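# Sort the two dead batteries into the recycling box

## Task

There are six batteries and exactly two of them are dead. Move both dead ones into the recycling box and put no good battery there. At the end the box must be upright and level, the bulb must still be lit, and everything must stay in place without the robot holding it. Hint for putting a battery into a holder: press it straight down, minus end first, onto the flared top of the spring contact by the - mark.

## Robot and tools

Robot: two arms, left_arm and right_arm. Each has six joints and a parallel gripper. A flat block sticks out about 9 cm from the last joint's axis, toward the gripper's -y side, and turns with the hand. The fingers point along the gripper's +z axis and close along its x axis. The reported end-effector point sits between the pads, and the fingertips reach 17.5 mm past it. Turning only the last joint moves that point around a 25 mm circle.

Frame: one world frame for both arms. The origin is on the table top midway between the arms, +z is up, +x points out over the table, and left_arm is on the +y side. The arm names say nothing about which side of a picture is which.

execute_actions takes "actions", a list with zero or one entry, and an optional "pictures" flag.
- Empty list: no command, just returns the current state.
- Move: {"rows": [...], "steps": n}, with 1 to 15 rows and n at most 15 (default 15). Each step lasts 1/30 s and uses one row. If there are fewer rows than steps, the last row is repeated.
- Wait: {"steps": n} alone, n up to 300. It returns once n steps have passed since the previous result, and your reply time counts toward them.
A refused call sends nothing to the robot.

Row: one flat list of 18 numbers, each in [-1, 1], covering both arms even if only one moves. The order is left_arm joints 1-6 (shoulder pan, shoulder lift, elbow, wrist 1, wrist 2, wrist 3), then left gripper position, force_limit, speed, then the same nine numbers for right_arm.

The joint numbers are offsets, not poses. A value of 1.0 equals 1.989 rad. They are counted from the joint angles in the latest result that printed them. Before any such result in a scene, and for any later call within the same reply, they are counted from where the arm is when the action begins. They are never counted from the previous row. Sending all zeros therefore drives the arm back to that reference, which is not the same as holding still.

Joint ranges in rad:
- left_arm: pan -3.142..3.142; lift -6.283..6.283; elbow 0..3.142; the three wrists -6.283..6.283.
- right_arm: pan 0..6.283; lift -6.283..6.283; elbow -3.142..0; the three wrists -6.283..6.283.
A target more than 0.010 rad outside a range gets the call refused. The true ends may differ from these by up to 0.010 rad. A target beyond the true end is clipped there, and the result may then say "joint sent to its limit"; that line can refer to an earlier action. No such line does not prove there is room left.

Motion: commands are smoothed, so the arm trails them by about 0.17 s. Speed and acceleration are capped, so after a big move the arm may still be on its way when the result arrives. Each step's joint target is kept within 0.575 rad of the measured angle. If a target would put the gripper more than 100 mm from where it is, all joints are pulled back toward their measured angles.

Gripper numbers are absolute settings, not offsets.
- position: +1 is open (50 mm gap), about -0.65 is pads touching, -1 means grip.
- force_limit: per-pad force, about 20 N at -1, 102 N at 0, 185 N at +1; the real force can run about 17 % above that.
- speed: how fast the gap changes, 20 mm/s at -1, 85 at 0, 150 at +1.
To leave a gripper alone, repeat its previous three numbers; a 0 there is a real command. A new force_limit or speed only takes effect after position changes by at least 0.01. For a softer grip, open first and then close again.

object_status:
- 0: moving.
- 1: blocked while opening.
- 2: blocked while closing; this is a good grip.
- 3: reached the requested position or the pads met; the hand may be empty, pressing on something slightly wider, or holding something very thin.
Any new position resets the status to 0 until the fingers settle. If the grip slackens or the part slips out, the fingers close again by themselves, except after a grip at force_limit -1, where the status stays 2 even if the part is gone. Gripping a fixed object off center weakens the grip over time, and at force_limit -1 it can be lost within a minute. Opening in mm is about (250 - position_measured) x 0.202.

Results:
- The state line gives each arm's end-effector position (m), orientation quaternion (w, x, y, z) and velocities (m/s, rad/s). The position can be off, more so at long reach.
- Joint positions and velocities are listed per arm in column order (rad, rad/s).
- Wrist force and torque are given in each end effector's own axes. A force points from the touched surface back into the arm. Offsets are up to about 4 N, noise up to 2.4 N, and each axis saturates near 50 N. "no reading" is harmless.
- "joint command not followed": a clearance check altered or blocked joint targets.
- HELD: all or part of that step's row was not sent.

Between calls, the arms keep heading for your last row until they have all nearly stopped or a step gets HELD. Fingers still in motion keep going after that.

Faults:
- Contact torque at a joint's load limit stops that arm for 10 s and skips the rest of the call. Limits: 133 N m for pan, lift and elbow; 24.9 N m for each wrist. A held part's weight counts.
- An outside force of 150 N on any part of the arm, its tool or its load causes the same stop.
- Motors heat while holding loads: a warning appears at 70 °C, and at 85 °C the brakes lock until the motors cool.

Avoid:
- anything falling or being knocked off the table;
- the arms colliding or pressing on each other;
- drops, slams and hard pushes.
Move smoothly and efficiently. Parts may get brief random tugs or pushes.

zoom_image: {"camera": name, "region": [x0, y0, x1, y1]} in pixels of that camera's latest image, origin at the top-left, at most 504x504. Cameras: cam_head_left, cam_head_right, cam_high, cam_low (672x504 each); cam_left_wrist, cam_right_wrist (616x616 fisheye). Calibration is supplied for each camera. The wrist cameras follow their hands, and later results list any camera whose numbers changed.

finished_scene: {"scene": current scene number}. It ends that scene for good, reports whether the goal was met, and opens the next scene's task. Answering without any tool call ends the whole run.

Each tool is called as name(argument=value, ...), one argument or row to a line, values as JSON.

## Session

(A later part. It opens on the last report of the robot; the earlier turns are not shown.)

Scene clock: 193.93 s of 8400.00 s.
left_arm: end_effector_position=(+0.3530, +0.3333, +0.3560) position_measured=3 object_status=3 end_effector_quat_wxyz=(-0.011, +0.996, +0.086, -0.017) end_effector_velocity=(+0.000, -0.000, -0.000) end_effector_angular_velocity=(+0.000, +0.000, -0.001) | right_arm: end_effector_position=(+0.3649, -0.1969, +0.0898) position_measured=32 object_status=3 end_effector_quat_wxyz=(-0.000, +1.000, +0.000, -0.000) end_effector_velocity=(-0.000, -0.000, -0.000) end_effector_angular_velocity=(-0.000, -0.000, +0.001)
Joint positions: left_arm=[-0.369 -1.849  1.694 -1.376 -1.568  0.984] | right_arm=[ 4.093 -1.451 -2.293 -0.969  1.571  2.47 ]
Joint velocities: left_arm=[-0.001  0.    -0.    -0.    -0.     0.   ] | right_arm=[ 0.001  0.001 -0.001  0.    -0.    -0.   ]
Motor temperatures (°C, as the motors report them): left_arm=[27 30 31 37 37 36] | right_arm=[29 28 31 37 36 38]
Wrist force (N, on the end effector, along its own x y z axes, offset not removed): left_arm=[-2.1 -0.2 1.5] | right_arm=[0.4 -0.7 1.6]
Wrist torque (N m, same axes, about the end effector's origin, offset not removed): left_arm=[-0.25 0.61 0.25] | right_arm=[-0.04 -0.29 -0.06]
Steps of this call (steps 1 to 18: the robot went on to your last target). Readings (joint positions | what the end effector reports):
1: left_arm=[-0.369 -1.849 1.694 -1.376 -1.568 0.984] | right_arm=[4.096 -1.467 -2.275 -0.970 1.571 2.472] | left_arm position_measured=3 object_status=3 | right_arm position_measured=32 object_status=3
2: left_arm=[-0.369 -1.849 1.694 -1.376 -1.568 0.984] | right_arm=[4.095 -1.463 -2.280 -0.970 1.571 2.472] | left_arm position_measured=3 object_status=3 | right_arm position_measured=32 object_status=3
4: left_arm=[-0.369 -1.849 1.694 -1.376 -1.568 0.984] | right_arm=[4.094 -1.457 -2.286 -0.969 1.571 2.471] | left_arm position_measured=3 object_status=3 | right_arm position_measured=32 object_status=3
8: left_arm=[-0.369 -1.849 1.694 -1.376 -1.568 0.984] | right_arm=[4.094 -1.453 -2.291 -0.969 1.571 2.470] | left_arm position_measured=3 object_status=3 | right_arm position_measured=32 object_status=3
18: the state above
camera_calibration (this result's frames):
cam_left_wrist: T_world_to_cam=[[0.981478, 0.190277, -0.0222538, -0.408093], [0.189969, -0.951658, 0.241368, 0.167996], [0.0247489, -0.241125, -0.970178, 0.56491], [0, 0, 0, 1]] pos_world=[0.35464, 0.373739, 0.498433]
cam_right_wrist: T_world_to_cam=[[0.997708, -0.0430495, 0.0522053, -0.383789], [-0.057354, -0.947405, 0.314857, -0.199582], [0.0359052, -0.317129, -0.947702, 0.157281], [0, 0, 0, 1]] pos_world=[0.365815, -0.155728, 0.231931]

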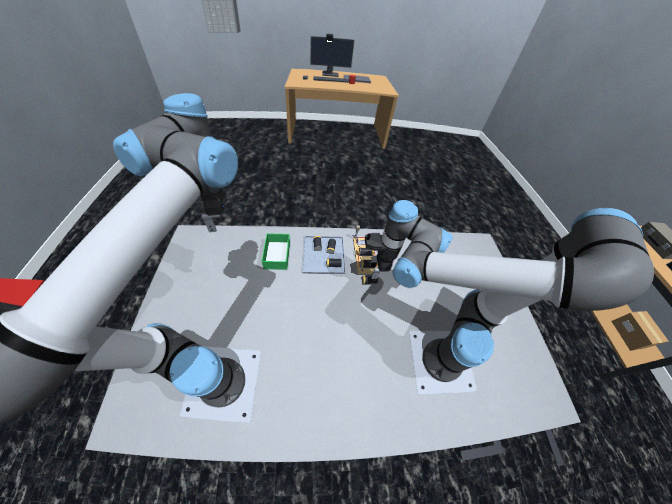

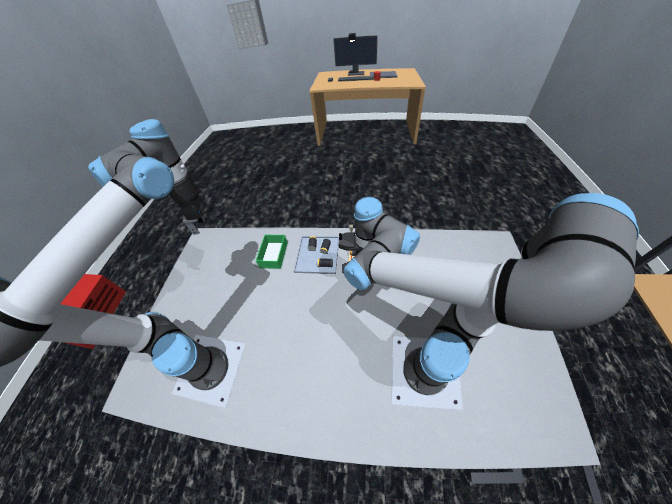

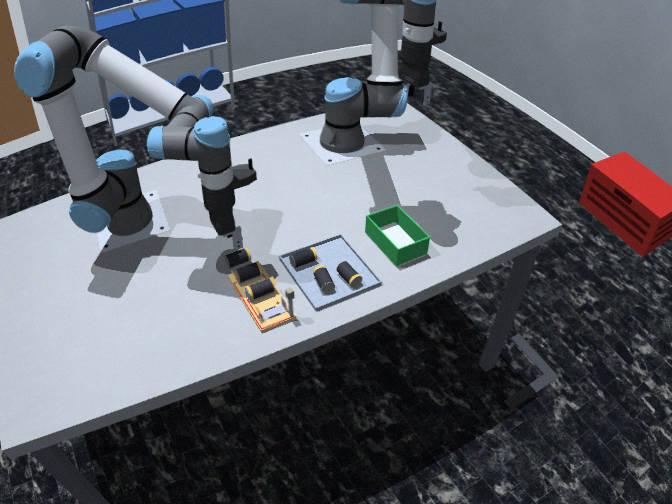

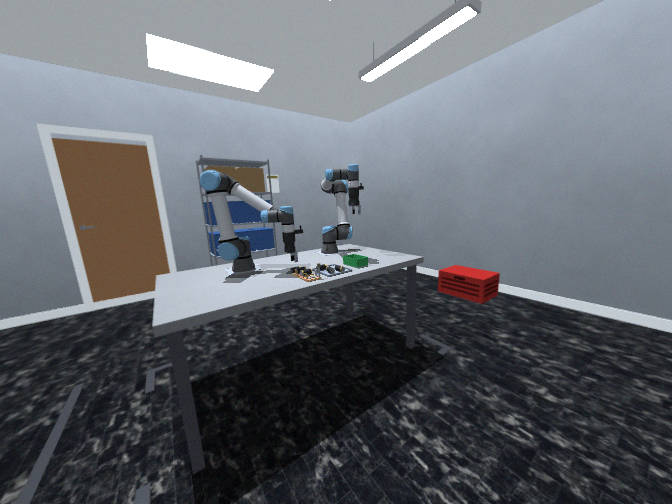

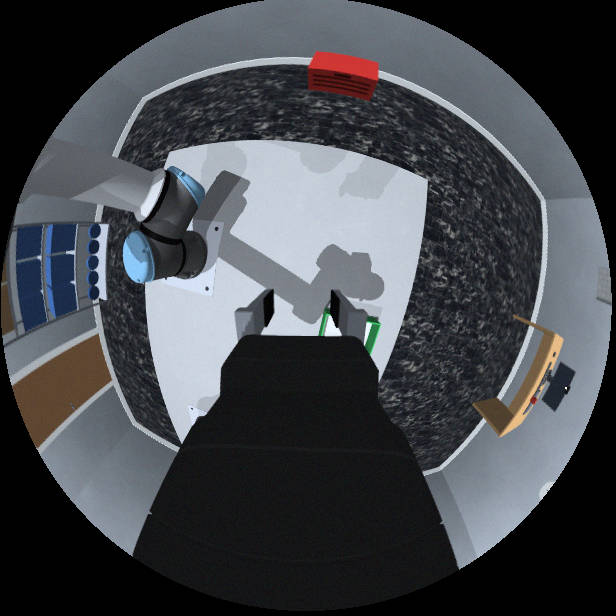

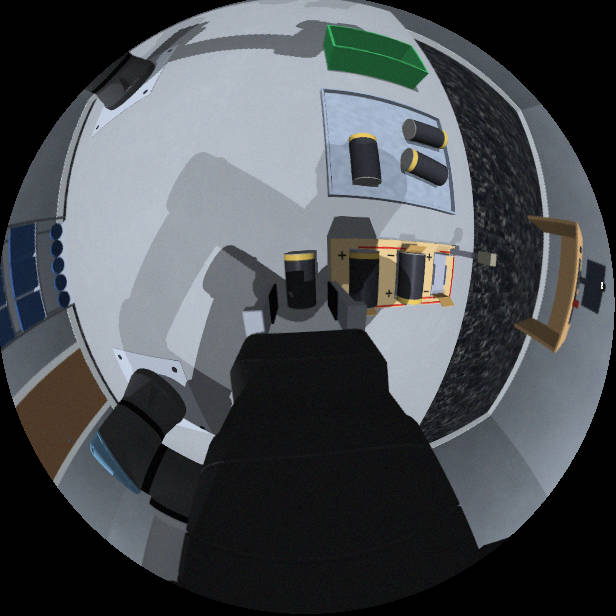

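execute_actions(
  actions=[
    {"rows":[[0,0,0,0,0,0,1,0,0,0,-0.0716,-0.0463,0.1179,0,0,0.7,0,-0.3]],"steps":15},
  ],
  pictures=false,
)

execute_actions(
  actions=[
    {"steps":12},
  ],
  pictures=false,
)

execute_actions(
  actions=[
    {"rows":[[0,0,0,0,0,0,1,0,0,0,0,0,0,0,0,-1,0,-0.3]],"steps":15},
  ],
  pictures=false,
)

execute_actions(
  actions=[
    {"rows":[[0,0,0,0,0,0,1,0,0,0,0.0716,0.0463,-0.1179,0,0,-1,0,-0.3]],"steps":15},
  ],
  pictures=false,
)

execute_actions(
  actions=[
    {"steps":10},
  ],
)

Scene clock: 204.50 s of 8400.00 s.
left_arm: end_effector_position=(+0.3530, +0.3333, +0.3560) position_measured=3 object_status=3 end_effector_quat_wxyz=(-0.011, +0.996, +0.086, -0.017) end_effector_velocity=(-0.000, +0.000, -0.000) end_effector_angular_velocity=(+0.000, +0.000, +0.002) | right_arm: end_effector_position=(+0.3648, -0.1971, +0.0253) position_measured=48 object_status=3 end_effector_quat_wxyz=(+0.000, +1.000, +0.000, -0.000) end_effector_velocity=(+0.001, +0.002, -0.013) end_effector_angular_velocity=(+0.009, -0.007, +0.002)
Joint positions: left_arm=[-0.369 -1.849  1.694 -1.376 -1.568  0.984] | right_arm=[ 4.093 -1.589 -2.383 -0.742  1.571  2.47 ]
Joint velocities: left_arm=[ 0.     0.     0.     0.    -0.    -0.002] | right_arm=[ 0.002 -0.035 -0.02   0.065  0.    -0.   ]
Motor temperatures (°C, as the motors report them): left_arm=[27 30 31 37 37 36] | right_arm=[29 28 31 37 36 38]
Wrist force (N, on the end effector, along its own x y z axes, offset not removed): left_arm=[-2.3 1.6 1.5] | right_arm=[-0.2 0.3 1.5]
Wrist torque (N m, same axes, about the end effector's origin, offset not removed): left_arm=[0.13 0.51 0.09] | right_arm=[0.17 -0.14 -0.11]
Steps of this call (steps 1 to 15: the robot went on to your last target; steps 16 to 90: nothing new was sent; then 7.07 s passed at rest; steps 91 to 105: all 15 steps of this action). Readings (joint positions | what the end effector reports):
91: left_arm=[-0.369 -1.849 1.694 -1.376 -1.568 0.984] | right_arm=[4.093 -1.451 -2.293 -0.969 1.571 2.470] | left_arm position_measured=3 object_status=3 | right_arm position_measured=37 object_status=0
92: left_arm=[-0.369 -1.849 1.694 -1.376 -1.568 0.984] | right_arm=[4.093 -1.456 -2.299 -0.962 1.571 2.470] | left_arm position_measured=3 object_status=3 | right_arm position_measured=45 object_status=0
94: left_arm=[-0.369 -1.849 1.694 -1.376 -1.568 0.984] | right_arm=[4.093 -1.501 -2.331 -0.905 1.571 2.470] | left_arm position_measured=3 object_status=3 | right_arm position_measured=48 object_status=0
98: left_arm=[-0.369 -1.849 1.694 -1.376 -1.568 0.984] | right_arm=[4.093 -1.564 -2.368 -0.790 1.571 2.470] | left_arm position_measured=3 object_status=3 | right_arm position_measured=48 object_status=0
105: the state above

Scene clock: 204.90 s of 8400.00 s.
left_arm: end_effector_position=(+0.3530, +0.3333, +0.3560) position_measured=3 object_status=3 end_effector_quat_wxyz=(-0.011, +0.996, +0.086, -0.017) end_effector_velocity=(-0.000, -0.000, +0.000) end_effector_angular_velocity=(-0.000, -0.001, +0.001) | right_arm: end_effector_position=(+0.3649, -0.1969, +0.0237) position_measured=48 object_status=3 end_effector_quat_wxyz=(-0.000, +1.000, +0.000, -0.000) end_effector_velocity=(-0.000, +0.001, -0.000) end_effector_angular_velocity=(+0.001, -0.001, +0.001)
Joint positions: left_arm=[-0.369 -1.849  1.694 -1.376 -1.568  0.984] | right_arm=[ 4.093 -1.593 -2.385 -0.735  1.571  2.47 ]
Joint velocities: left_arm=[-0.    -0.001 -0.     0.    -0.    -0.002] | right_arm=[ 0.001 -0.001 -0.001  0.003 -0.    -0.   ]
Motor temperatures (°C, as the motors report them): left_arm=[27 30 31 37 37 36] | right_arm=[29 28 31 37 36 38]
Wrist force (N, on the end effector, along its own x y z axes, offset not removed): left_arm=[1.2 -1.3 0.1] | right_arm=[-0.4 -0.2 1.6]
Wrist torque (N m, same axes, about the end effector's origin, offset not removed): left_arm=[-0.39 0.13 0.12] | right_arm=[0.07 -0.08 -0.06]
Steps of this call (steps 1 to 12: the robot went on to your last target). Readings (joint positions | what the end effector reports):
1: left_arm=[-0.369 -1.849 1.694 -1.376 -1.568 0.984] | right_arm=[4.093 -1.590 -2.383 -0.740 1.571 2.470] | left_arm position_measured=3 object_status=3 | right_arm position_measured=48 object_status=3
2: left_arm=[-0.369 -1.849 1.694 -1.376 -1.568 0.984] | right_arm=[4.093 -1.591 -2.384 -0.739 1.571 2.470] | left_arm position_measured=3 object_status=3 | right_arm position_measured=48 object_status=3
4: left_arm=[-0.369 -1.849 1.694 -1.376 -1.568 0.984] | right_arm=[4.093 -1.592 -2.384 -0.737 1.571 2.470] | left_arm position_measured=3 object_status=3 | right_arm position_measured=48 object_status=3
8: left_arm=[-0.369 -1.849 1.694 -1.376 -1.568 0.984] | right_arm=[4.093 -1.593 -2.385 -0.735 1.571 2.470] | left_arm position_measured=3 object_status=3 | right_arm position_measured=48 object_status=3
12: the state above

Scene clock: 205.40 s of 8400.00 s.
left_arm: end_effector_position=(+0.3530, +0.3333, +0.3560) position_measured=3 object_status=3 end_effector_quat_wxyz=(-0.011, +0.996, +0.086, -0.017) end_effector_velocity=(-0.000, +0.000, +0.000) end_effector_angular_velocity=(-0.000, -0.001, +0.002) | right_arm: end_effector_position=(+0.3649, -0.1969, +0.0237) position_measured=94 object_status=2 end_effector_quat_wxyz=(-0.000, +1.000, +0.000, -0.000) end_effector_velocity=(+0.000, -0.001, -0.000) end_effector_angular_velocity=(-0.000, +0.000, -0.002)
Joint positions: left_arm=[-0.369 -1.849  1.694 -1.376 -1.568  0.984] | right_arm=[ 4.093 -1.593 -2.385 -0.735  1.571  2.47 ]
Joint velocities: left_arm=[ 0.    -0.001 -0.     0.    -0.    -0.001] | right_arm=[-0.002 -0.001 -0.     0.001  0.    -0.   ]
Motor temperatures (°C, as the motors report them): left_arm=[27 30 31 37 37 36] | right_arm=[29 28 31 37 36 38]
Wrist force (N, on the end effector, along its own x y z axes, offset not removed): left_arm=[-1.0 3.1 1.2] | right_arm=[-0.8 -0.1 2.8]
Wrist torque (N m, same axes, about the end effector's origin, offset not removed): left_arm=[0.22 0.39 0.09] | right_arm=[0.12 -0.05 -0.12]
Steps of this call (steps 1 to 15: all 15 steps of this action). Readings (joint positions | what the end effector reports):
1: left_arm=[-0.369 -1.849 1.694 -1.376 -1.568 0.984] | right_arm=[4.093 -1.593 -2.385 -0.735 1.571 2.470] | left_arm position_measured=3 object_status=3 | right_arm position_measured=52 object_status=0
2: left_arm=[-0.369 -1.849 1.694 -1.376 -1.568 0.984] | right_arm=[4.093 -1.593 -2.385 -0.735 1.571 2.470] | left_arm position_measured=3 object_status=3 | right_arm position_measured=63 object_status=0
4: left_arm=[-0.369 -1.849 1.694 -1.376 -1.568 0.984] | right_arm=[4.093 -1.593 -2.385 -0.735 1.571 2.470] | left_arm position_measured=3 object_status=3 | right_arm position_measured=84 object_status=0
8: left_arm=[-0.369 -1.849 1.694 -1.376 -1.568 0.984] | right_arm=[4.093 -1.593 -2.385 -0.735 1.571 2.470] | left_arm position_measured=3 object_status=3 | right_arm position_measured=94 object_status=0
15: the state above

Scene clock: 205.90 s of 8400.00 s.
left_arm: end_effector_position=(+0.3530, +0.3333, +0.3560) position_measured=3 object_status=3 end_effector_quat_wxyz=(-0.011, +0.996, +0.086, -0.017) end_effector_velocity=(-0.000, +0.000, +0.000) end_effector_angular_velocity=(-0.000, -0.001, +0.001) | right_arm: end_effector_position=(+0.3653, -0.1964, +0.0881) position_measured=94 object_status=2 end_effector_quat_wxyz=(-0.001, +1.000, +0.000, +0.000) end_effector_velocity=(-0.003, -0.004, +0.015) end_effector_angular_velocity=(-0.007, +0.006, -0.000)
Joint positions: left_arm=[-0.369 -1.849  1.694 -1.376 -1.568  0.984] | right_arm=[ 4.093 -1.454 -2.295 -0.961  1.571  2.47 ]
Joint velocities: left_arm=[ 0.    -0.001 -0.     0.    -0.    -0.001] | right_arm=[-0.     0.034  0.02  -0.064  0.    -0.   ]
Motor temperatures (°C, as the motors report them): left_arm=[27 30 31 37 37 36] | right_arm=[29 28 31 37 36 38]
Wrist force (N, on the end effector, along its own x y z axes, offset not removed): left_arm=[-1.0 1.2 0.7] | right_arm=[0.3 -0.1 2.7]
Wrist torque (N m, same axes, about the end effector's origin, offset not removed): left_arm=[-0.11 0.39 0.12] | right_arm=[0.09 -0.22 -0.12]
Steps of this call (steps 1 to 15: all 15 steps of this action). Readings (joint positions | what the end effector reports):
1: left_arm=[-0.369 -1.849 1.694 -1.376 -1.568 0.984] | right_arm=[4.093 -1.593 -2.385 -0.735 1.571 2.470] | left_arm position_measured=3 object_status=3 | right_arm position_measured=94 object_status=2
2: left_arm=[-0.369 -1.849 1.694 -1.376 -1.568 0.984] | right_arm=[4.093 -1.587 -2.379 -0.741 1.571 2.470] | left_arm position_measured=3 object_status=3 | right_arm position_measured=94 object_status=2
4: left_arm=[-0.369 -1.849 1.694 -1.376 -1.568 0.984] | right_arm=[4.093 -1.542 -2.348 -0.798 1.571 2.470] | left_arm position_measured=3 object_status=3 | right_arm position_measured=94 object_status=2
8: left_arm=[-0.369 -1.849 1.694 -1.376 -1.568 0.984] | right_arm=[4.093 -1.480 -2.310 -0.913 1.571 2.470] | left_arm position_measured=3 object_status=3 | right_arm position_measured=94 object_status=2
15: the state above

Scene clock: 206.23 s of 8400.00 s.
left_arm: end_effector_position=(+0.3530, +0.3333, +0.3560) position_measured=3 object_status=3 end_effector_quat_wxyz=(-0.011, +0.996, +0.086, -0.017) end_effector_velocity=(+0.000, -0.000, -0.000) end_effector_angular_velocity=(+0.000, +0.000, -0.003) | right_arm: end_effector_position=(+0.3649, -0.1969, +0.0897) position_measured=94 object_status=2 end_effector_quat_wxyz=(-0.000, +1.000, +0.000, -0.000) end_effector_velocity=(-0.001, -0.000, +0.000) end_effector_angular_velocity=(-0.002, +0.001, +0.001)
Joint positions: left_arm=[-0.369 -1.849  1.694 -1.376 -1.568  0.984] | right_arm=[ 4.093 -1.451 -2.293 -0.969  1.571  2.47 ]
Joint velocities: left_arm=[-0.001  0.     0.    -0.     0.     0.002] | right_arm=[ 0.001  0.001  0.001 -0.005 -0.    -0.   ]
Motor temperatures (°C, as the motors report them): left_arm=[27 30 31 37 37 36] | right_arm=[29 28 31 37 36 38]
Wrist force (N, on the end effector, along its own x y z axes, offset not removed): left_arm=[-3.9 1.8 -0.8] | right_arm=[-1.4 -0.9 3.7]
Wrist torque (N m, same axes, about the end effector's origin, offset not removed): left_arm=[0.14 0.83 0.20] | right_arm=[0.02 0.01 -0.15]
Steps of this call (steps 1 to 10: the robot went on to your last target). Readings (joint positions | what the end effector reports):
1: left_arm=[-0.369 -1.849 1.694 -1.376 -1.568 0.984] | right_arm=[4.093 -1.453 -2.295 -0.963 1.571 2.470] | left_arm position_measured=3 object_status=3 | right_arm position_measured=94 object_status=2
2: left_arm=[-0.369 -1.849 1.694 -1.376 -1.568 0.984] | right_arm=[4.093 -1.453 -2.294 -0.965 1.571 2.470] | left_arm position_measured=3 object_status=3 | right_arm position_measured=94 object_status=2
4: left_arm=[-0.369 -1.849 1.694 -1.376 -1.568 0.984] | right_arm=[4.093 -1.452 -2.294 -0.967 1.571 2.470] | left_arm position_measured=3 object_status=3 | right_arm position_measured=94 object_status=2
8: left_arm=[-0.369 -1.849 1.694 -1.376 -1.568 0.984] | right_arm=[4.093 -1.451 -2.293 -0.968 1.571 2.470] | left_arm position_measured=3 object_status=3 | right_arm position_measured=94 object_status=2
10: the state above
camera_calibration (this result's frames):
cam_left_wrist: T_world_to_cam=[[0.981478, 0.190277, -0.0222539, -0.408093], [0.189969, -0.951658, 0.241368, 0.167996], [0.0247488, -0.241125, -0.970178, 0.56491], [0, 0, 0, 1]] pos_world=[0.35464, 0.373739, 0.498433]
cam_right_wrist: T_world_to_cam=[[0.997707, -0.043044, 0.0522238, -0.383798], [-0.0573537, -0.947413, 0.314832, -0.199551], [0.0359259, -0.317105, -0.94771, 0.157222], [0, 0, 0, 1]] pos_world=[0.365824, -0.155722, 0.231869]

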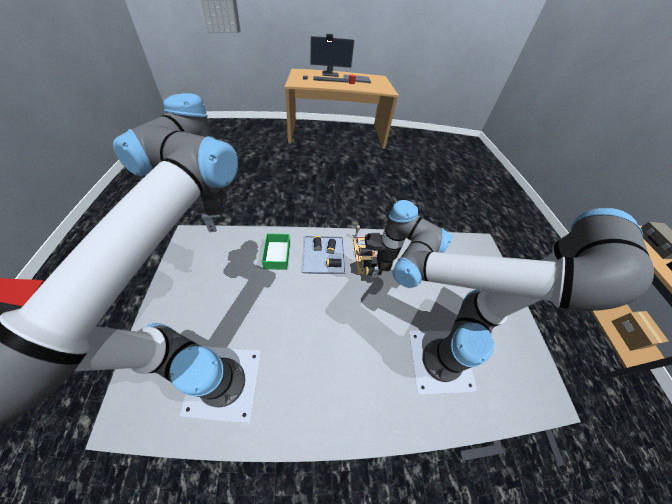

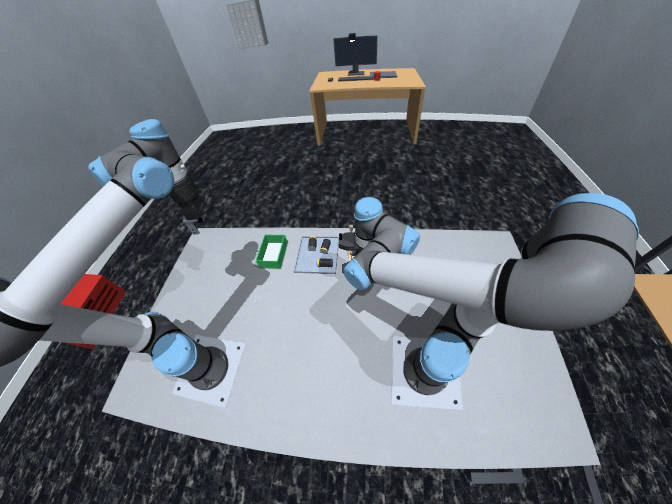

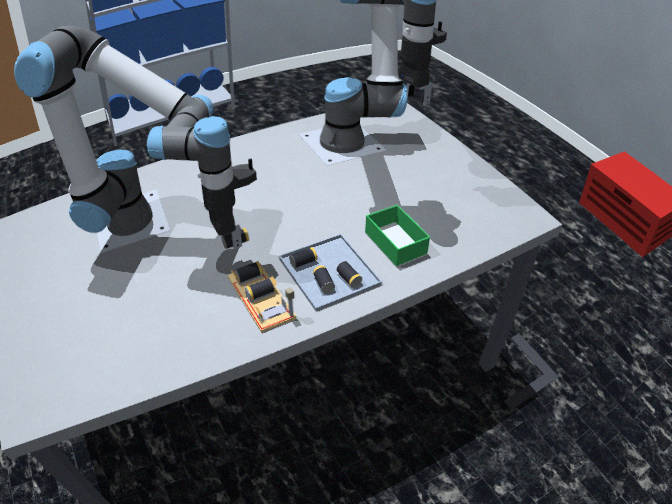

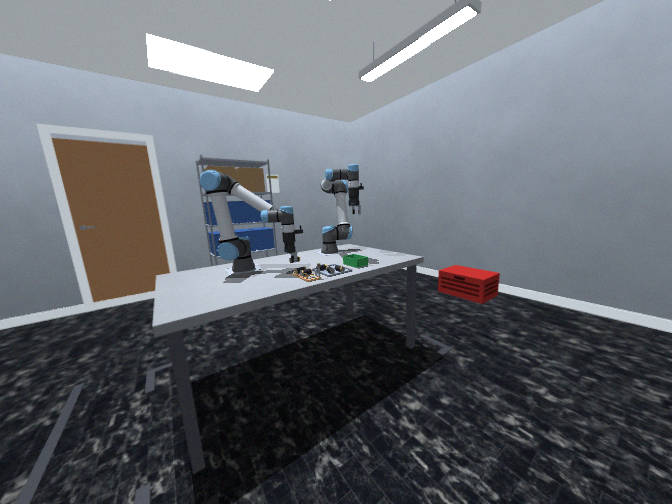

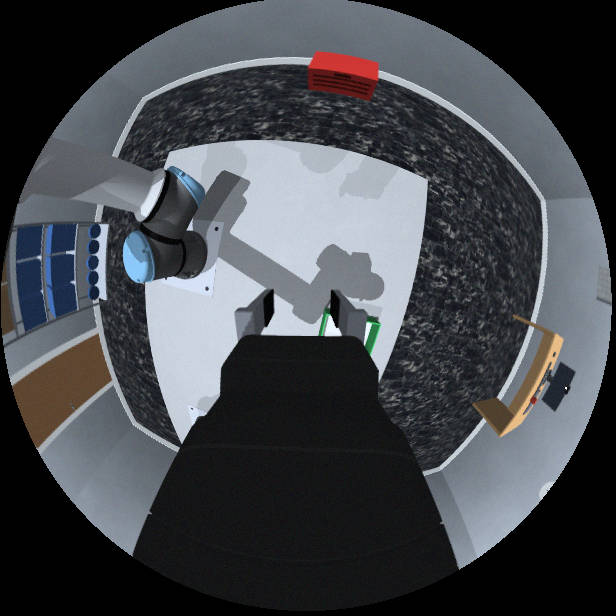

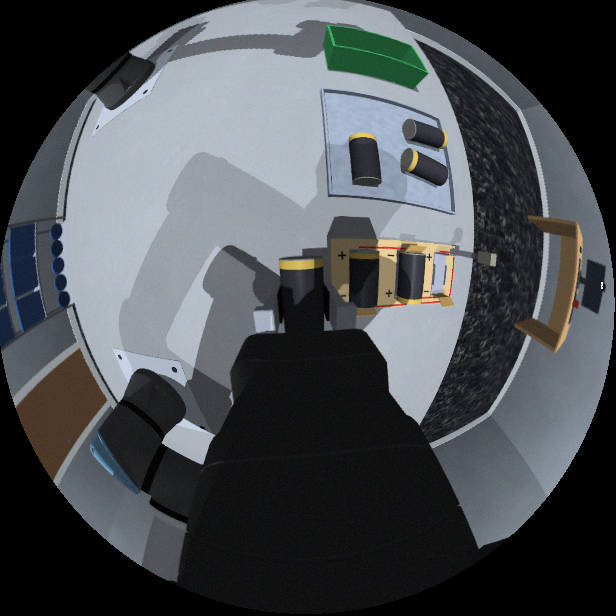

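execute_actions(
  actions=[
    {"rows":[[0,0,0,0,0,0,1,0,0,-0.1497,-0.2125,0.2373,-0.0248,0,-0.15,-1,0,-0.3]],"steps":15},
  ],
  pictures=false,
)

execute_actions(
  actions=[
    {"steps":20},
  ],
  pictures=false,
)

execute_actions(
  actions=[
    {"rows":[[0,0,0,0,0,0,1,0,0,0,-0.0245,-0.0194,0.0439,0,0,-1,0,-0.3]],"steps":15},
  ],
  pictures=false,
)

execute_actions(
  actions=[
    {"steps":8},
  ],
)

Scene clock: 211.50 s of 8400.00 s.
left_arm: end_effector_position=(+0.3530, +0.3333, +0.3560) position_measured=3 object_status=3 end_effector_quat_wxyz=(-0.011, +0.996, +0.086, -0.017) end_effector_velocity=(-0.000, -0.000, +0.000) end_effector_angular_velocity=(-0.000, -0.001, -0.001) | right_arm: end_effector_position=(+0.5475, -0.1947, +0.0922) position_measured=94 object_status=2 end_effector_quat_wxyz=(+0.000, +1.000, +0.000, -0.001) end_effector_velocity=(+0.161, -0.025, -0.019) end_effector_angular_velocity=(+0.008, -0.011, -0.002)
Joint positions: left_arm=[-0.369 -1.849  1.694 -1.376 -1.568  0.984] | right_arm=[ 3.82  -1.836 -1.864 -1.014  1.571  2.197]
Joint velocities: left_arm=[-0.    -0.001 -0.    -0.     0.     0.001] | right_arm=[-0.211 -0.32   0.363 -0.031 -0.    -0.209]
Motor temperatures (°C, as the motors report them): left_arm=[27 30 31 37 37 36] | right_arm=[29 28 31 37 36 38]
Wrist force (N, on the end effector, along its own x y z axes, offset not removed): left_arm=[-6.9 1.4 1.2] | right_arm=[2.5 0.3 2.8]
Wrist torque (N m, same axes, about the end effector's origin, offset not removed): left_arm=[0.09 1.20 0.20] | right_arm=[0.10 -0.42 -0.15]
Steps of this call (steps 1 to 15: the robot went on to your last target; steps 16 to 90: nothing new was sent; then 1.77 s passed at rest; steps 91 to 105: all 15 steps of this action). Readings (joint positions | what the end effector reports):
91: left_arm=[-0.369 -1.849 1.694 -1.376 -1.568 0.984] | right_arm=[4.093 -1.451 -2.293 -0.969 1.571 2.470] | left_arm position_measured=3 object_status=3 | right_arm position_measured=94 object_status=2
92: left_arm=[-0.369 -1.849 1.694 -1.376 -1.568 0.984] | right_arm=[4.087 -1.456 -2.287 -0.972 1.571 2.464] | left_arm position_measured=3 object_status=3 | right_arm position_measured=94 object_status=2
94: left_arm=[-0.369 -1.849 1.694 -1.376 -1.568 0.984] | right_arm=[4.040 -1.513 -2.229 -0.981 1.571 2.417] | left_arm position_measured=3 object_status=3 | right_arm position_measured=94 object_status=2
98: left_arm=[-0.369 -1.849 1.694 -1.376 -1.568 0.984] | right_arm=[3.941 -1.657 -2.066 -0.996 1.571 2.317] | left_arm position_measured=3 object_status=3 | right_arm position_measured=94 object_status=2
105: the state above

Scene clock: 212.17 s of 8400.00 s.
left_arm: end_effector_position=(+0.3530, +0.3333, +0.3560) position_measured=3 object_status=3 end_effector_quat_wxyz=(-0.011, +0.996, +0.086, -0.017) end_effector_velocity=(-0.000, -0.000, +0.001) end_effector_angular_velocity=(-0.001, -0.001, -0.001) | right_arm: end_effector_position=(+0.5663, -0.1980, +0.0897) position_measured=94 object_status=2 end_effector_quat_wxyz=(-0.000, +1.000, +0.000, -0.000) end_effector_velocity=(+0.001, +0.000, -0.000) end_effector_angular_velocity=(+0.000, -0.000, +0.000)
Joint positions: left_arm=[-0.369 -1.849  1.694 -1.376 -1.568  0.984] | right_arm=[ 3.796 -1.873 -1.821 -1.018  1.571  2.172]
Joint velocities: left_arm=[-0.    -0.001 -0.001 -0.    -0.     0.   ] | right_arm=[-0.001 -0.001  0.001  0.001  0.    -0.001]
Motor temperatures (°C, as the motors report them): left_arm=[27 30 31 37 37 36] | right_arm=[29 28 31 37 36 38]
Wrist force (N, on the end effector, along its own x y z axes, offset not removed): left_arm=[-1.8 0.2 0.0] | right_arm=[-0.2 -0.6 2.5]
Wrist torque (N m, same axes, about the end effector's origin, offset not removed): left_arm=[-0.30 0.40 0.15] | right_arm=[-0.05 -0.14 -0.08]
Steps of this call (steps 1 to 20: the robot went on to your last target). Readings (joint positions | what the end effector reports):
1: left_arm=[-0.369 -1.849 1.694 -1.376 -1.568 0.984] | right_arm=[3.814 -1.845 -1.853 -1.015 1.571 2.190] | left_arm position_measured=3 object_status=3 | right_arm position_measured=94 object_status=2
2: left_arm=[-0.369 -1.849 1.694 -1.376 -1.568 0.984] | right_arm=[3.810 -1.852 -1.845 -1.016 1.571 2.186] | left_arm position_measured=3 object_status=3 | right_arm position_measured=94 object_status=2
4: left_arm=[-0.369 -1.849 1.694 -1.376 -1.568 0.984] | right_arm=[3.804 -1.861 -1.835 -1.017 1.571 2.180] | left_arm position_measured=3 object_status=3 | right_arm position_measured=94 object_status=2
8: left_arm=[-0.369 -1.849 1.694 -1.376 -1.568 0.984] | right_arm=[3.798 -1.869 -1.826 -1.018 1.571 2.174] | left_arm position_measured=3 object_status=3 | right_arm position_measured=94 object_status=2
20: the state above

Scene clock: 212.67 s of 8400.00 s.
left_arm: end_effector_position=(+0.3530, +0.3333, +0.3560) position_measured=3 object_status=3 end_effector_quat_wxyz=(-0.011, +0.996, +0.086, -0.017) end_effector_velocity=(-0.000, +0.000, +0.000) end_effector_angular_velocity=(-0.000, -0.001, +0.001) | right_arm: end_effector_position=(+0.5666, -0.1978, +0.0555) position_measured=94 object_status=2 end_effector_quat_wxyz=(-0.000, +1.000, +0.000, -0.000) end_effector_velocity=(+0.000, +0.001, -0.007) end_effector_angular_velocity=(+0.001, -0.002, +0.001)
Joint positions: left_arm=[-0.369 -1.849  1.694 -1.376 -1.568  0.984] | right_arm=[ 3.796 -1.921 -1.859 -0.933  1.571  2.172]
Joint velocities: left_arm=[ 0.001 -0.    -0.     0.     0.    -0.   ] | right_arm=[ 0.001 -0.009 -0.008  0.019 -0.     0.   ]
Motor temperatures (°C, as the motors report them): left_arm=[27 30 31 37 37 36] | right_arm=[29 28 31 37 36 38]
Wrist force (N, on the end effector, along its own x y z axes, offset not removed): left_arm=[-3.2 1.8 1.4] | right_arm=[-0.4 -1.7 0.3]
Wrist torque (N m, same axes, about the end effector's origin, offset not removed): left_arm=[0.17 0.77 0.05] | right_arm=[0.20 -0.12 -0.11]
Steps of this call (steps 1 to 15: all 15 steps of this action). Readings (joint positions | what the end effector reports):
1: left_arm=[-0.369 -1.849 1.694 -1.376 -1.568 0.984] | right_arm=[3.796 -1.873 -1.821 -1.018 1.571 2.172] | left_arm position_measured=3 object_status=3 | right_arm position_measured=94 object_status=2
2: left_arm=[-0.369 -1.849 1.694 -1.376 -1.568 0.984] | right_arm=[3.796 -1.878 -1.825 -1.012 1.571 2.172] | left_arm position_measured=3 object_status=3 | right_arm position_measured=94 object_status=2
4: left_arm=[-0.369 -1.849 1.694 -1.376 -1.568 0.984] | right_arm=[3.796 -1.895 -1.839 -0.982 1.571 2.172] | left_arm position_measured=3 object_status=3 | right_arm position_measured=94 object_status=2
8: left_arm=[-0.369 -1.849 1.694 -1.376 -1.568 0.984] | right_arm=[3.796 -1.913 -1.853 -0.947 1.571 2.172] | left_arm position_measured=3 object_status=3 | right_arm position_measured=94 object_status=2
15: the state above

Scene clock: 212.93 s of 8400.00 s.
left_arm: end_effector_position=(+0.3530, +0.3333, +0.3560) position_measured=3 object_status=3 end_effector_quat_wxyz=(-0.011, +0.996, +0.086, -0.017) end_effector_velocity=(-0.000, -0.000, +0.000) end_effector_angular_velocity=(+0.000, +0.000, -0.002) | right_arm: end_effector_position=(+0.5666, -0.1978, +0.0548) position_measured=94 object_status=2 end_effector_quat_wxyz=(-0.000, +1.000, +0.000, -0.000) end_effector_velocity=(-0.000, +0.000, -0.001) end_effector_angular_velocity=(-0.001, +0.001, +0.001)
Joint positions: left_arm=[-0.369 -1.849  1.694 -1.376 -1.568  0.984] | right_arm=[ 3.796 -1.922 -1.86  -0.931  1.571  2.172]
Joint velocities: left_arm=[-0.001 -0.     0.     0.    -0.     0.001] | right_arm=[ 0.001 -0.002 -0.001  0.002 -0.     0.   ]
Motor temperatures (°C, as the motors report them): left_arm=[27 30 31 37 37 36] | right_arm=[29 28 31 37 36 38]
Wrist force (N, on the end effector, along its own x y z axes, offset not removed): left_arm=[-0.8 2.9 1.5] | right_arm=[-1.8 -4.4 -0.9]
Wrist torque (N m, same axes, about the end effector's origin, offset not removed): left_arm=[0.22 0.28 -0.01] | right_arm=[-0.17 0.11 -0.12]
Steps of this call (steps 1 to 8: the robot went on to your last target). Readings (joint positions | what the end effector reports):
1: left_arm=[-0.369 -1.849 1.694 -1.376 -1.568 0.984] | right_arm=[3.796 -1.921 -1.859 -0.932 1.571 2.172] | left_arm position_measured=3 object_status=3 | right_arm position_measured=94 object_status=2
2: left_arm=[-0.369 -1.849 1.694 -1.376 -1.568 0.984] | right_arm=[3.796 -1.921 -1.859 -0.932 1.571 2.172] | left_arm position_measured=3 object_status=3 | right_arm position_measured=94 object_status=2
4: left_arm=[-0.369 -1.849 1.694 -1.376 -1.568 0.984] | right_arm=[3.796 -1.922 -1.860 -0.931 1.571 2.172] | left_arm position_measured=3 object_status=3 | right_arm position_measured=94 object_status=2
8: the state above
camera_calibration (this result's frames):
cam_left_wrist: T_world_to_cam=[[0.981478, 0.190278, -0.022254, -0.408093], [0.18997, -0.951658, 0.241368, 0.167996], [0.0247488, -0.241125, -0.970179, 0.56491], [0, 0, 0, 1]] pos_world=[0.35464, 0.373739, 0.498433]
cam_right_wrist: T_world_to_cam=[[0.997729, -0.0424685, 0.0522848, -0.583115], [-0.056825, -0.947459, 0.314791, -0.178232], [0.036169, -0.317047, -0.94772, 0.116474], [0, 0, 0, 1]] pos_world=[0.56745, -0.156704, 0.196978]

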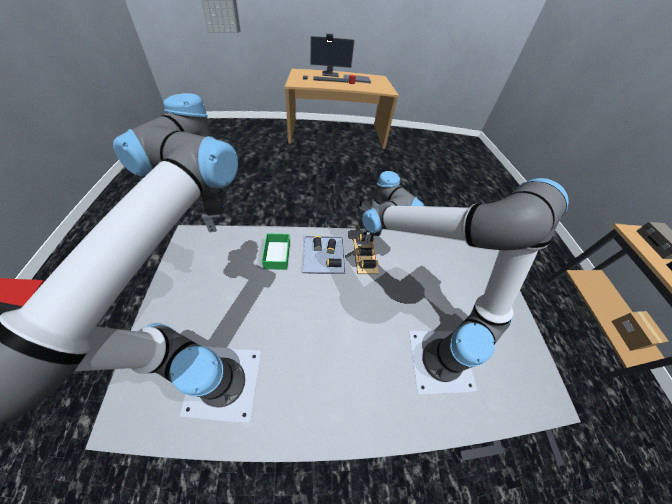

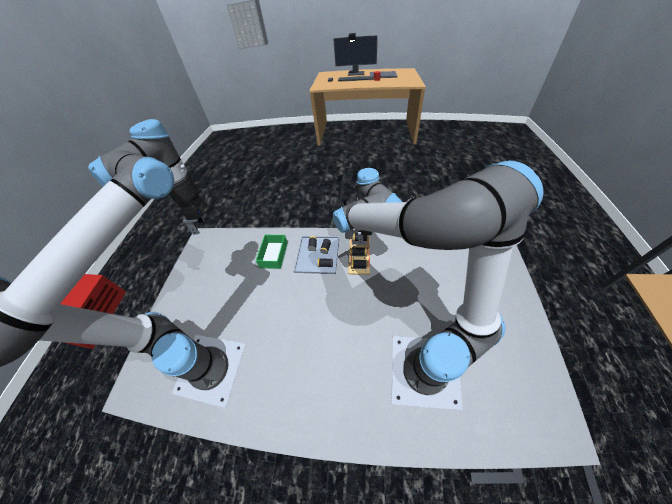

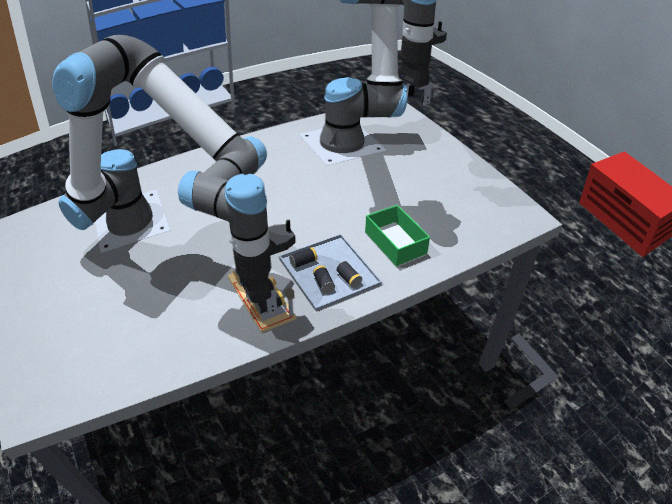

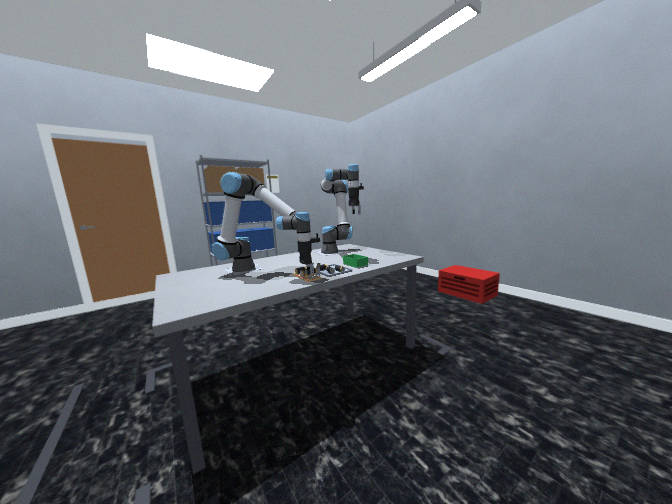

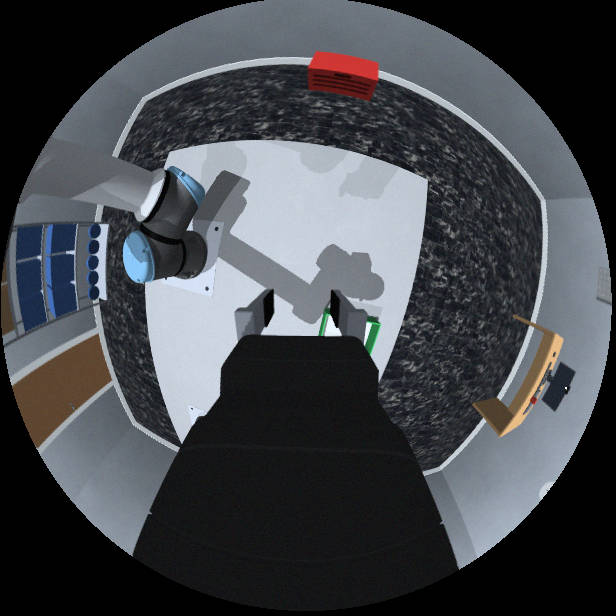

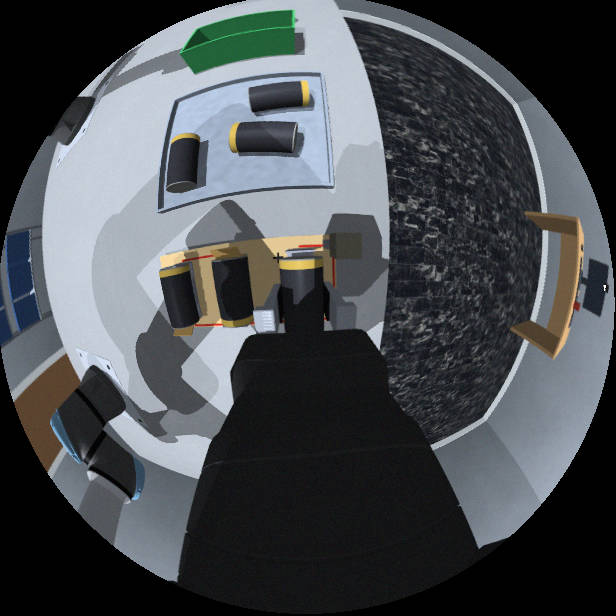

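Spring engaging. Continue to ~0.0365.

execute_actions(
  actions=[
    {"rows":[[0,0,0,0,0,0,1,0,0,0,-0.0045,-0.0033,0.0078,0,0,-1,0,-0.3],[0,0,0,0,0,0,1,0,0,0,-0.0045,-0.0033,0.0078,0,0,-1,0,-0.3],[0,0,0,0,0,0,1,0,0,0,-0.0045,-0.0033,0.0078,0,0,-1,0,-0.3],[0,0,0,0,0,0,1,0,0,0,-0.009,-0.0065,0.0155,0,0,-1,0,-0.3],[0,0,0,0,0,0,1,0,0,0,-0.009,-0.0065,0.0155,0,0,-1,0,-0.3],[0,0,0,0,0,0,1,0,0,0,-0.009,-0.0065,0.0155,0,0,-1,0,-0.3],[0,0,0,0,0,0,1,0,0,0,-0.0135,-0.0096,0.0231,0,0,-1,0,-0.3]],"steps":15},
  ],
  pictures=false,
)

execute_actions(
  actions=[
    {"steps":10},
  ],
  pictures=false,
)

execute_actions(
  actions=[
    {"rows":[[0,0,0,0,0,0,1,0,0,0,-0.0007,-0.0004,0.0011,0,0,-1,0,-0.3]],"steps":15},
  ],
  pictures=false,
)

Scene clock: 218.23 s of 8400.00 s.
left_arm: end_effector_position=(+0.3530, +0.3333, +0.3560) position_measured=3 object_status=3 end_effector_quat_wxyz=(-0.011, +0.996, +0.086, -0.017) end_effector_velocity=(-0.000, -0.000, -0.000) end_effector_angular_velocity=(+0.000, +0.000, +0.001) | right_arm: end_effector_position=(+0.5662, -0.1980, +0.0377) position_measured=94 object_status=2 end_effector_quat_wxyz=(-0.000, +1.000, +0.000, -0.000) end_effector_velocity=(+0.000, -0.002, -0.010) end_effector_angular_velocity=(-0.001, -0.000, -0.002)
Joint positions: left_arm=[-0.369 -1.849  1.694 -1.376 -1.568  0.984] | right_arm=[ 3.796 -1.947 -1.878 -0.888  1.571  2.172]
Joint velocities: left_arm=[-0.001  0.     0.    -0.    -0.    -0.002] | right_arm=[-0.002 -0.014 -0.011  0.024 -0.     0.   ]
Motor temperatures (°C, as the motors report them): left_arm=[27 30 31 37 37 36] | right_arm=[29 28 31 37 36 38]
Wrist force (N, on the end effector, along its own x y z axes, offset not removed): left_arm=[-1.4 -0.6 3.3] | right_arm=[-0.3 -1.3 3.6]
Wrist torque (N m, same axes, about the end effector's origin, offset not removed): left_arm=[-0.23 0.27 -0.01] | right_arm=[0.17 -0.13 0.01]
Steps of this call (steps 1 to 15: the robot went on to your last target; steps 16 to 90: nothing new was sent; then 1.80 s passed at rest; steps 91 to 105: all 15 steps of this action). Readings (joint positions | what the end effector reports):
91: left_arm=[-0.369 -1.849 1.694 -1.376 -1.568 0.984] | right_arm=[3.796 -1.922 -1.860 -0.930 1.571 2.172] | left_arm position_measured=3 object_status=3 | right_arm position_measured=94 object_status=2
92: left_arm=[-0.369 -1.849 1.694 -1.376 -1.568 0.984] | right_arm=[3.796 -1.923 -1.861 -0.928 1.571 2.172] | left_arm position_measured=3 object_status=3 | right_arm position_measured=94 object_status=2
94: left_arm=[-0.369 -1.849 1.694 -1.376 -1.568 0.984] | right_arm=[3.796 -1.926 -1.863 -0.923 1.571 2.172] | left_arm position_measured=3 object_status=3 | right_arm position_measured=94 object_status=2
98: left_arm=[-0.369 -1.849 1.694 -1.376 -1.568 0.984] | right_arm=[3.796 -1.936 -1.870 -0.907 1.571 2.172] | left_arm position_measured=3 object_status=3 | right_arm position_measured=94 object_status=2
105: the state above

Scene clock: 218.57 s of 8400.00 s.
left_arm: end_effector_position=(+0.3530, +0.3333, +0.3560) position_measured=3 object_status=3 end_effector_quat_wxyz=(-0.011, +0.996, +0.086, -0.017) end_effector_velocity=(+0.000, -0.000, -0.000) end_effector_angular_velocity=(+0.000, +0.000, +0.000) | right_arm: end_effector_position=(+0.5662, -0.1980, +0.0366) position_measured=94 object_status=2 end_effector_quat_wxyz=(-0.000, +1.000, +0.000, -0.000) end_effector_velocity=(-0.000, -0.000, -0.001) end_effector_angular_velocity=(-0.001, +0.001, +0.000)
Joint positions: left_arm=[-0.369 -1.849  1.694 -1.376 -1.568  0.984] | right_arm=[ 3.796 -1.949 -1.879 -0.885  1.571  2.172]
Joint velocities: left_arm=[-0.     0.001 -0.     0.     0.    -0.   ] | right_arm=[ 0.    -0.002 -0.001  0.001 -0.001 -0.   ]
Motor temperatures (°C, as the motors report them): left_arm=[27 30 31 37 37 36] | right_arm=[29 28 31 37 36 38]
Wrist force (N, on the end effector, along its own x y z axes, offset not removed): left_arm=[-4.4 -0.2 0.3] | right_arm=[0.5 -2.9 3.0]
Wrist torque (N m, same axes, about the end effector's origin, offset not removed): left_arm=[-0.18 0.89 0.31] | right_arm=[-0.04 -0.29 -0.08]
Steps of this call (steps 1 to 10: the robot went on to your last target). Readings (joint positions | what the end effector reports):
1: left_arm=[-0.369 -1.849 1.694 -1.376 -1.568 0.984] | right_arm=[3.796 -1.947 -1.878 -0.887 1.571 2.172] | left_arm position_measured=3 object_status=3 | right_arm position_measured=94 object_status=2
2: left_arm=[-0.369 -1.849 1.694 -1.376 -1.568 0.984] | right_arm=[3.796 -1.948 -1.878 -0.887 1.571 2.172] | left_arm position_measured=3 object_status=3 | right_arm position_measured=94 object_status=2
4: left_arm=[-0.369 -1.849 1.694 -1.376 -1.568 0.984] | right_arm=[3.796 -1.948 -1.878 -0.886 1.571 2.172] | left_arm position_measured=3 object_status=3 | right_arm position_measured=94 object_status=2
8: left_arm=[-0.369 -1.849 1.694 -1.376 -1.568 0.984] | right_arm=[3.796 -1.948 -1.879 -0.885 1.571 2.172] | left_arm position_measured=3 object_status=3 | right_arm position_measured=94 object_status=2
10: the state above

Scene clock: 219.07 s of 8400.00 s.
left_arm: end_effector_position=(+0.3530, +0.3333, +0.3560) position_measured=3 object_status=3 end_effector_quat_wxyz=(-0.011, +0.996, +0.086, -0.017) end_effector_velocity=(-0.000, +0.000, +0.000) end_effector_angular_velocity=(-0.000, -0.001, +0.000) | right_arm: end_effector_position=(+0.5662, -0.1980, +0.0357) position_measured=94 object_status=2 end_effector_quat_wxyz=(-0.000, +1.000, +0.000, -0.000) end_effector_velocity=(-0.001, +0.000, -0.000) end_effector_angular_velocity=(-0.001, +0.001, +0.001)
Joint positions: left_arm=[-0.369 -1.849  1.694 -1.376 -1.568  0.984] | right_arm=[ 3.796 -1.95  -1.88  -0.883  1.571  2.172]
Joint velocities: left_arm=[ 0.    -0.001 -0.     0.     0.    -0.   ] | right_arm=[ 0.001 -0.    -0.    -0.001  0.     0.   ]
Motor temperatures (°C, as the motors report them): left_arm=[27 30 31 37 37 36] | right_arm=[29 28 31 37 36 38]
Wrist force (N, on the end effector, along its own x y z axes, offset not removed): left_arm=[-0.8 -2.2 0.2] | right_arm=[-0.2 -1.9 1.6]
Wrist torque (N m, same axes, about the end effector's origin, offset not removed): left_arm=[-0.48 0.19 0.43] | right_arm=[0.10 -0.10 -0.13]
Steps of this call (steps 1 to 15: all 15 steps of this action). Readings (joint positions | what the end effector reports):
1: left_arm=[-0.369 -1.849 1.694 -1.376 -1.568 0.984] | right_arm=[3.796 -1.949 -1.879 -0.885 1.571 2.172] | left_arm position_measured=3 object_status=3 | right_arm position_measured=94 object_status=2
2: left_arm=[-0.369 -1.849 1.694 -1.376 -1.568 0.984] | right_arm=[3.796 -1.949 -1.879 -0.885 1.571 2.172] | left_arm position_measured=3 object_status=3 | right_arm position_measured=94 object_status=2
4: left_arm=[-0.369 -1.849 1.694 -1.376 -1.568 0.984] | right_arm=[3.796 -1.949 -1.879 -0.884 1.571 2.172] | left_arm position_measured=3 object_status=3 | right_arm position_measured=94 object_status=2
8: left_arm=[-0.369 -1.849 1.694 -1.376 -1.568 0.984] | right_arm=[3.796 -1.950 -1.879 -0.883 1.571 2.172] | left_arm position_measured=3 object_status=3 | right_arm position_measured=94 object_status=2
15: the state above


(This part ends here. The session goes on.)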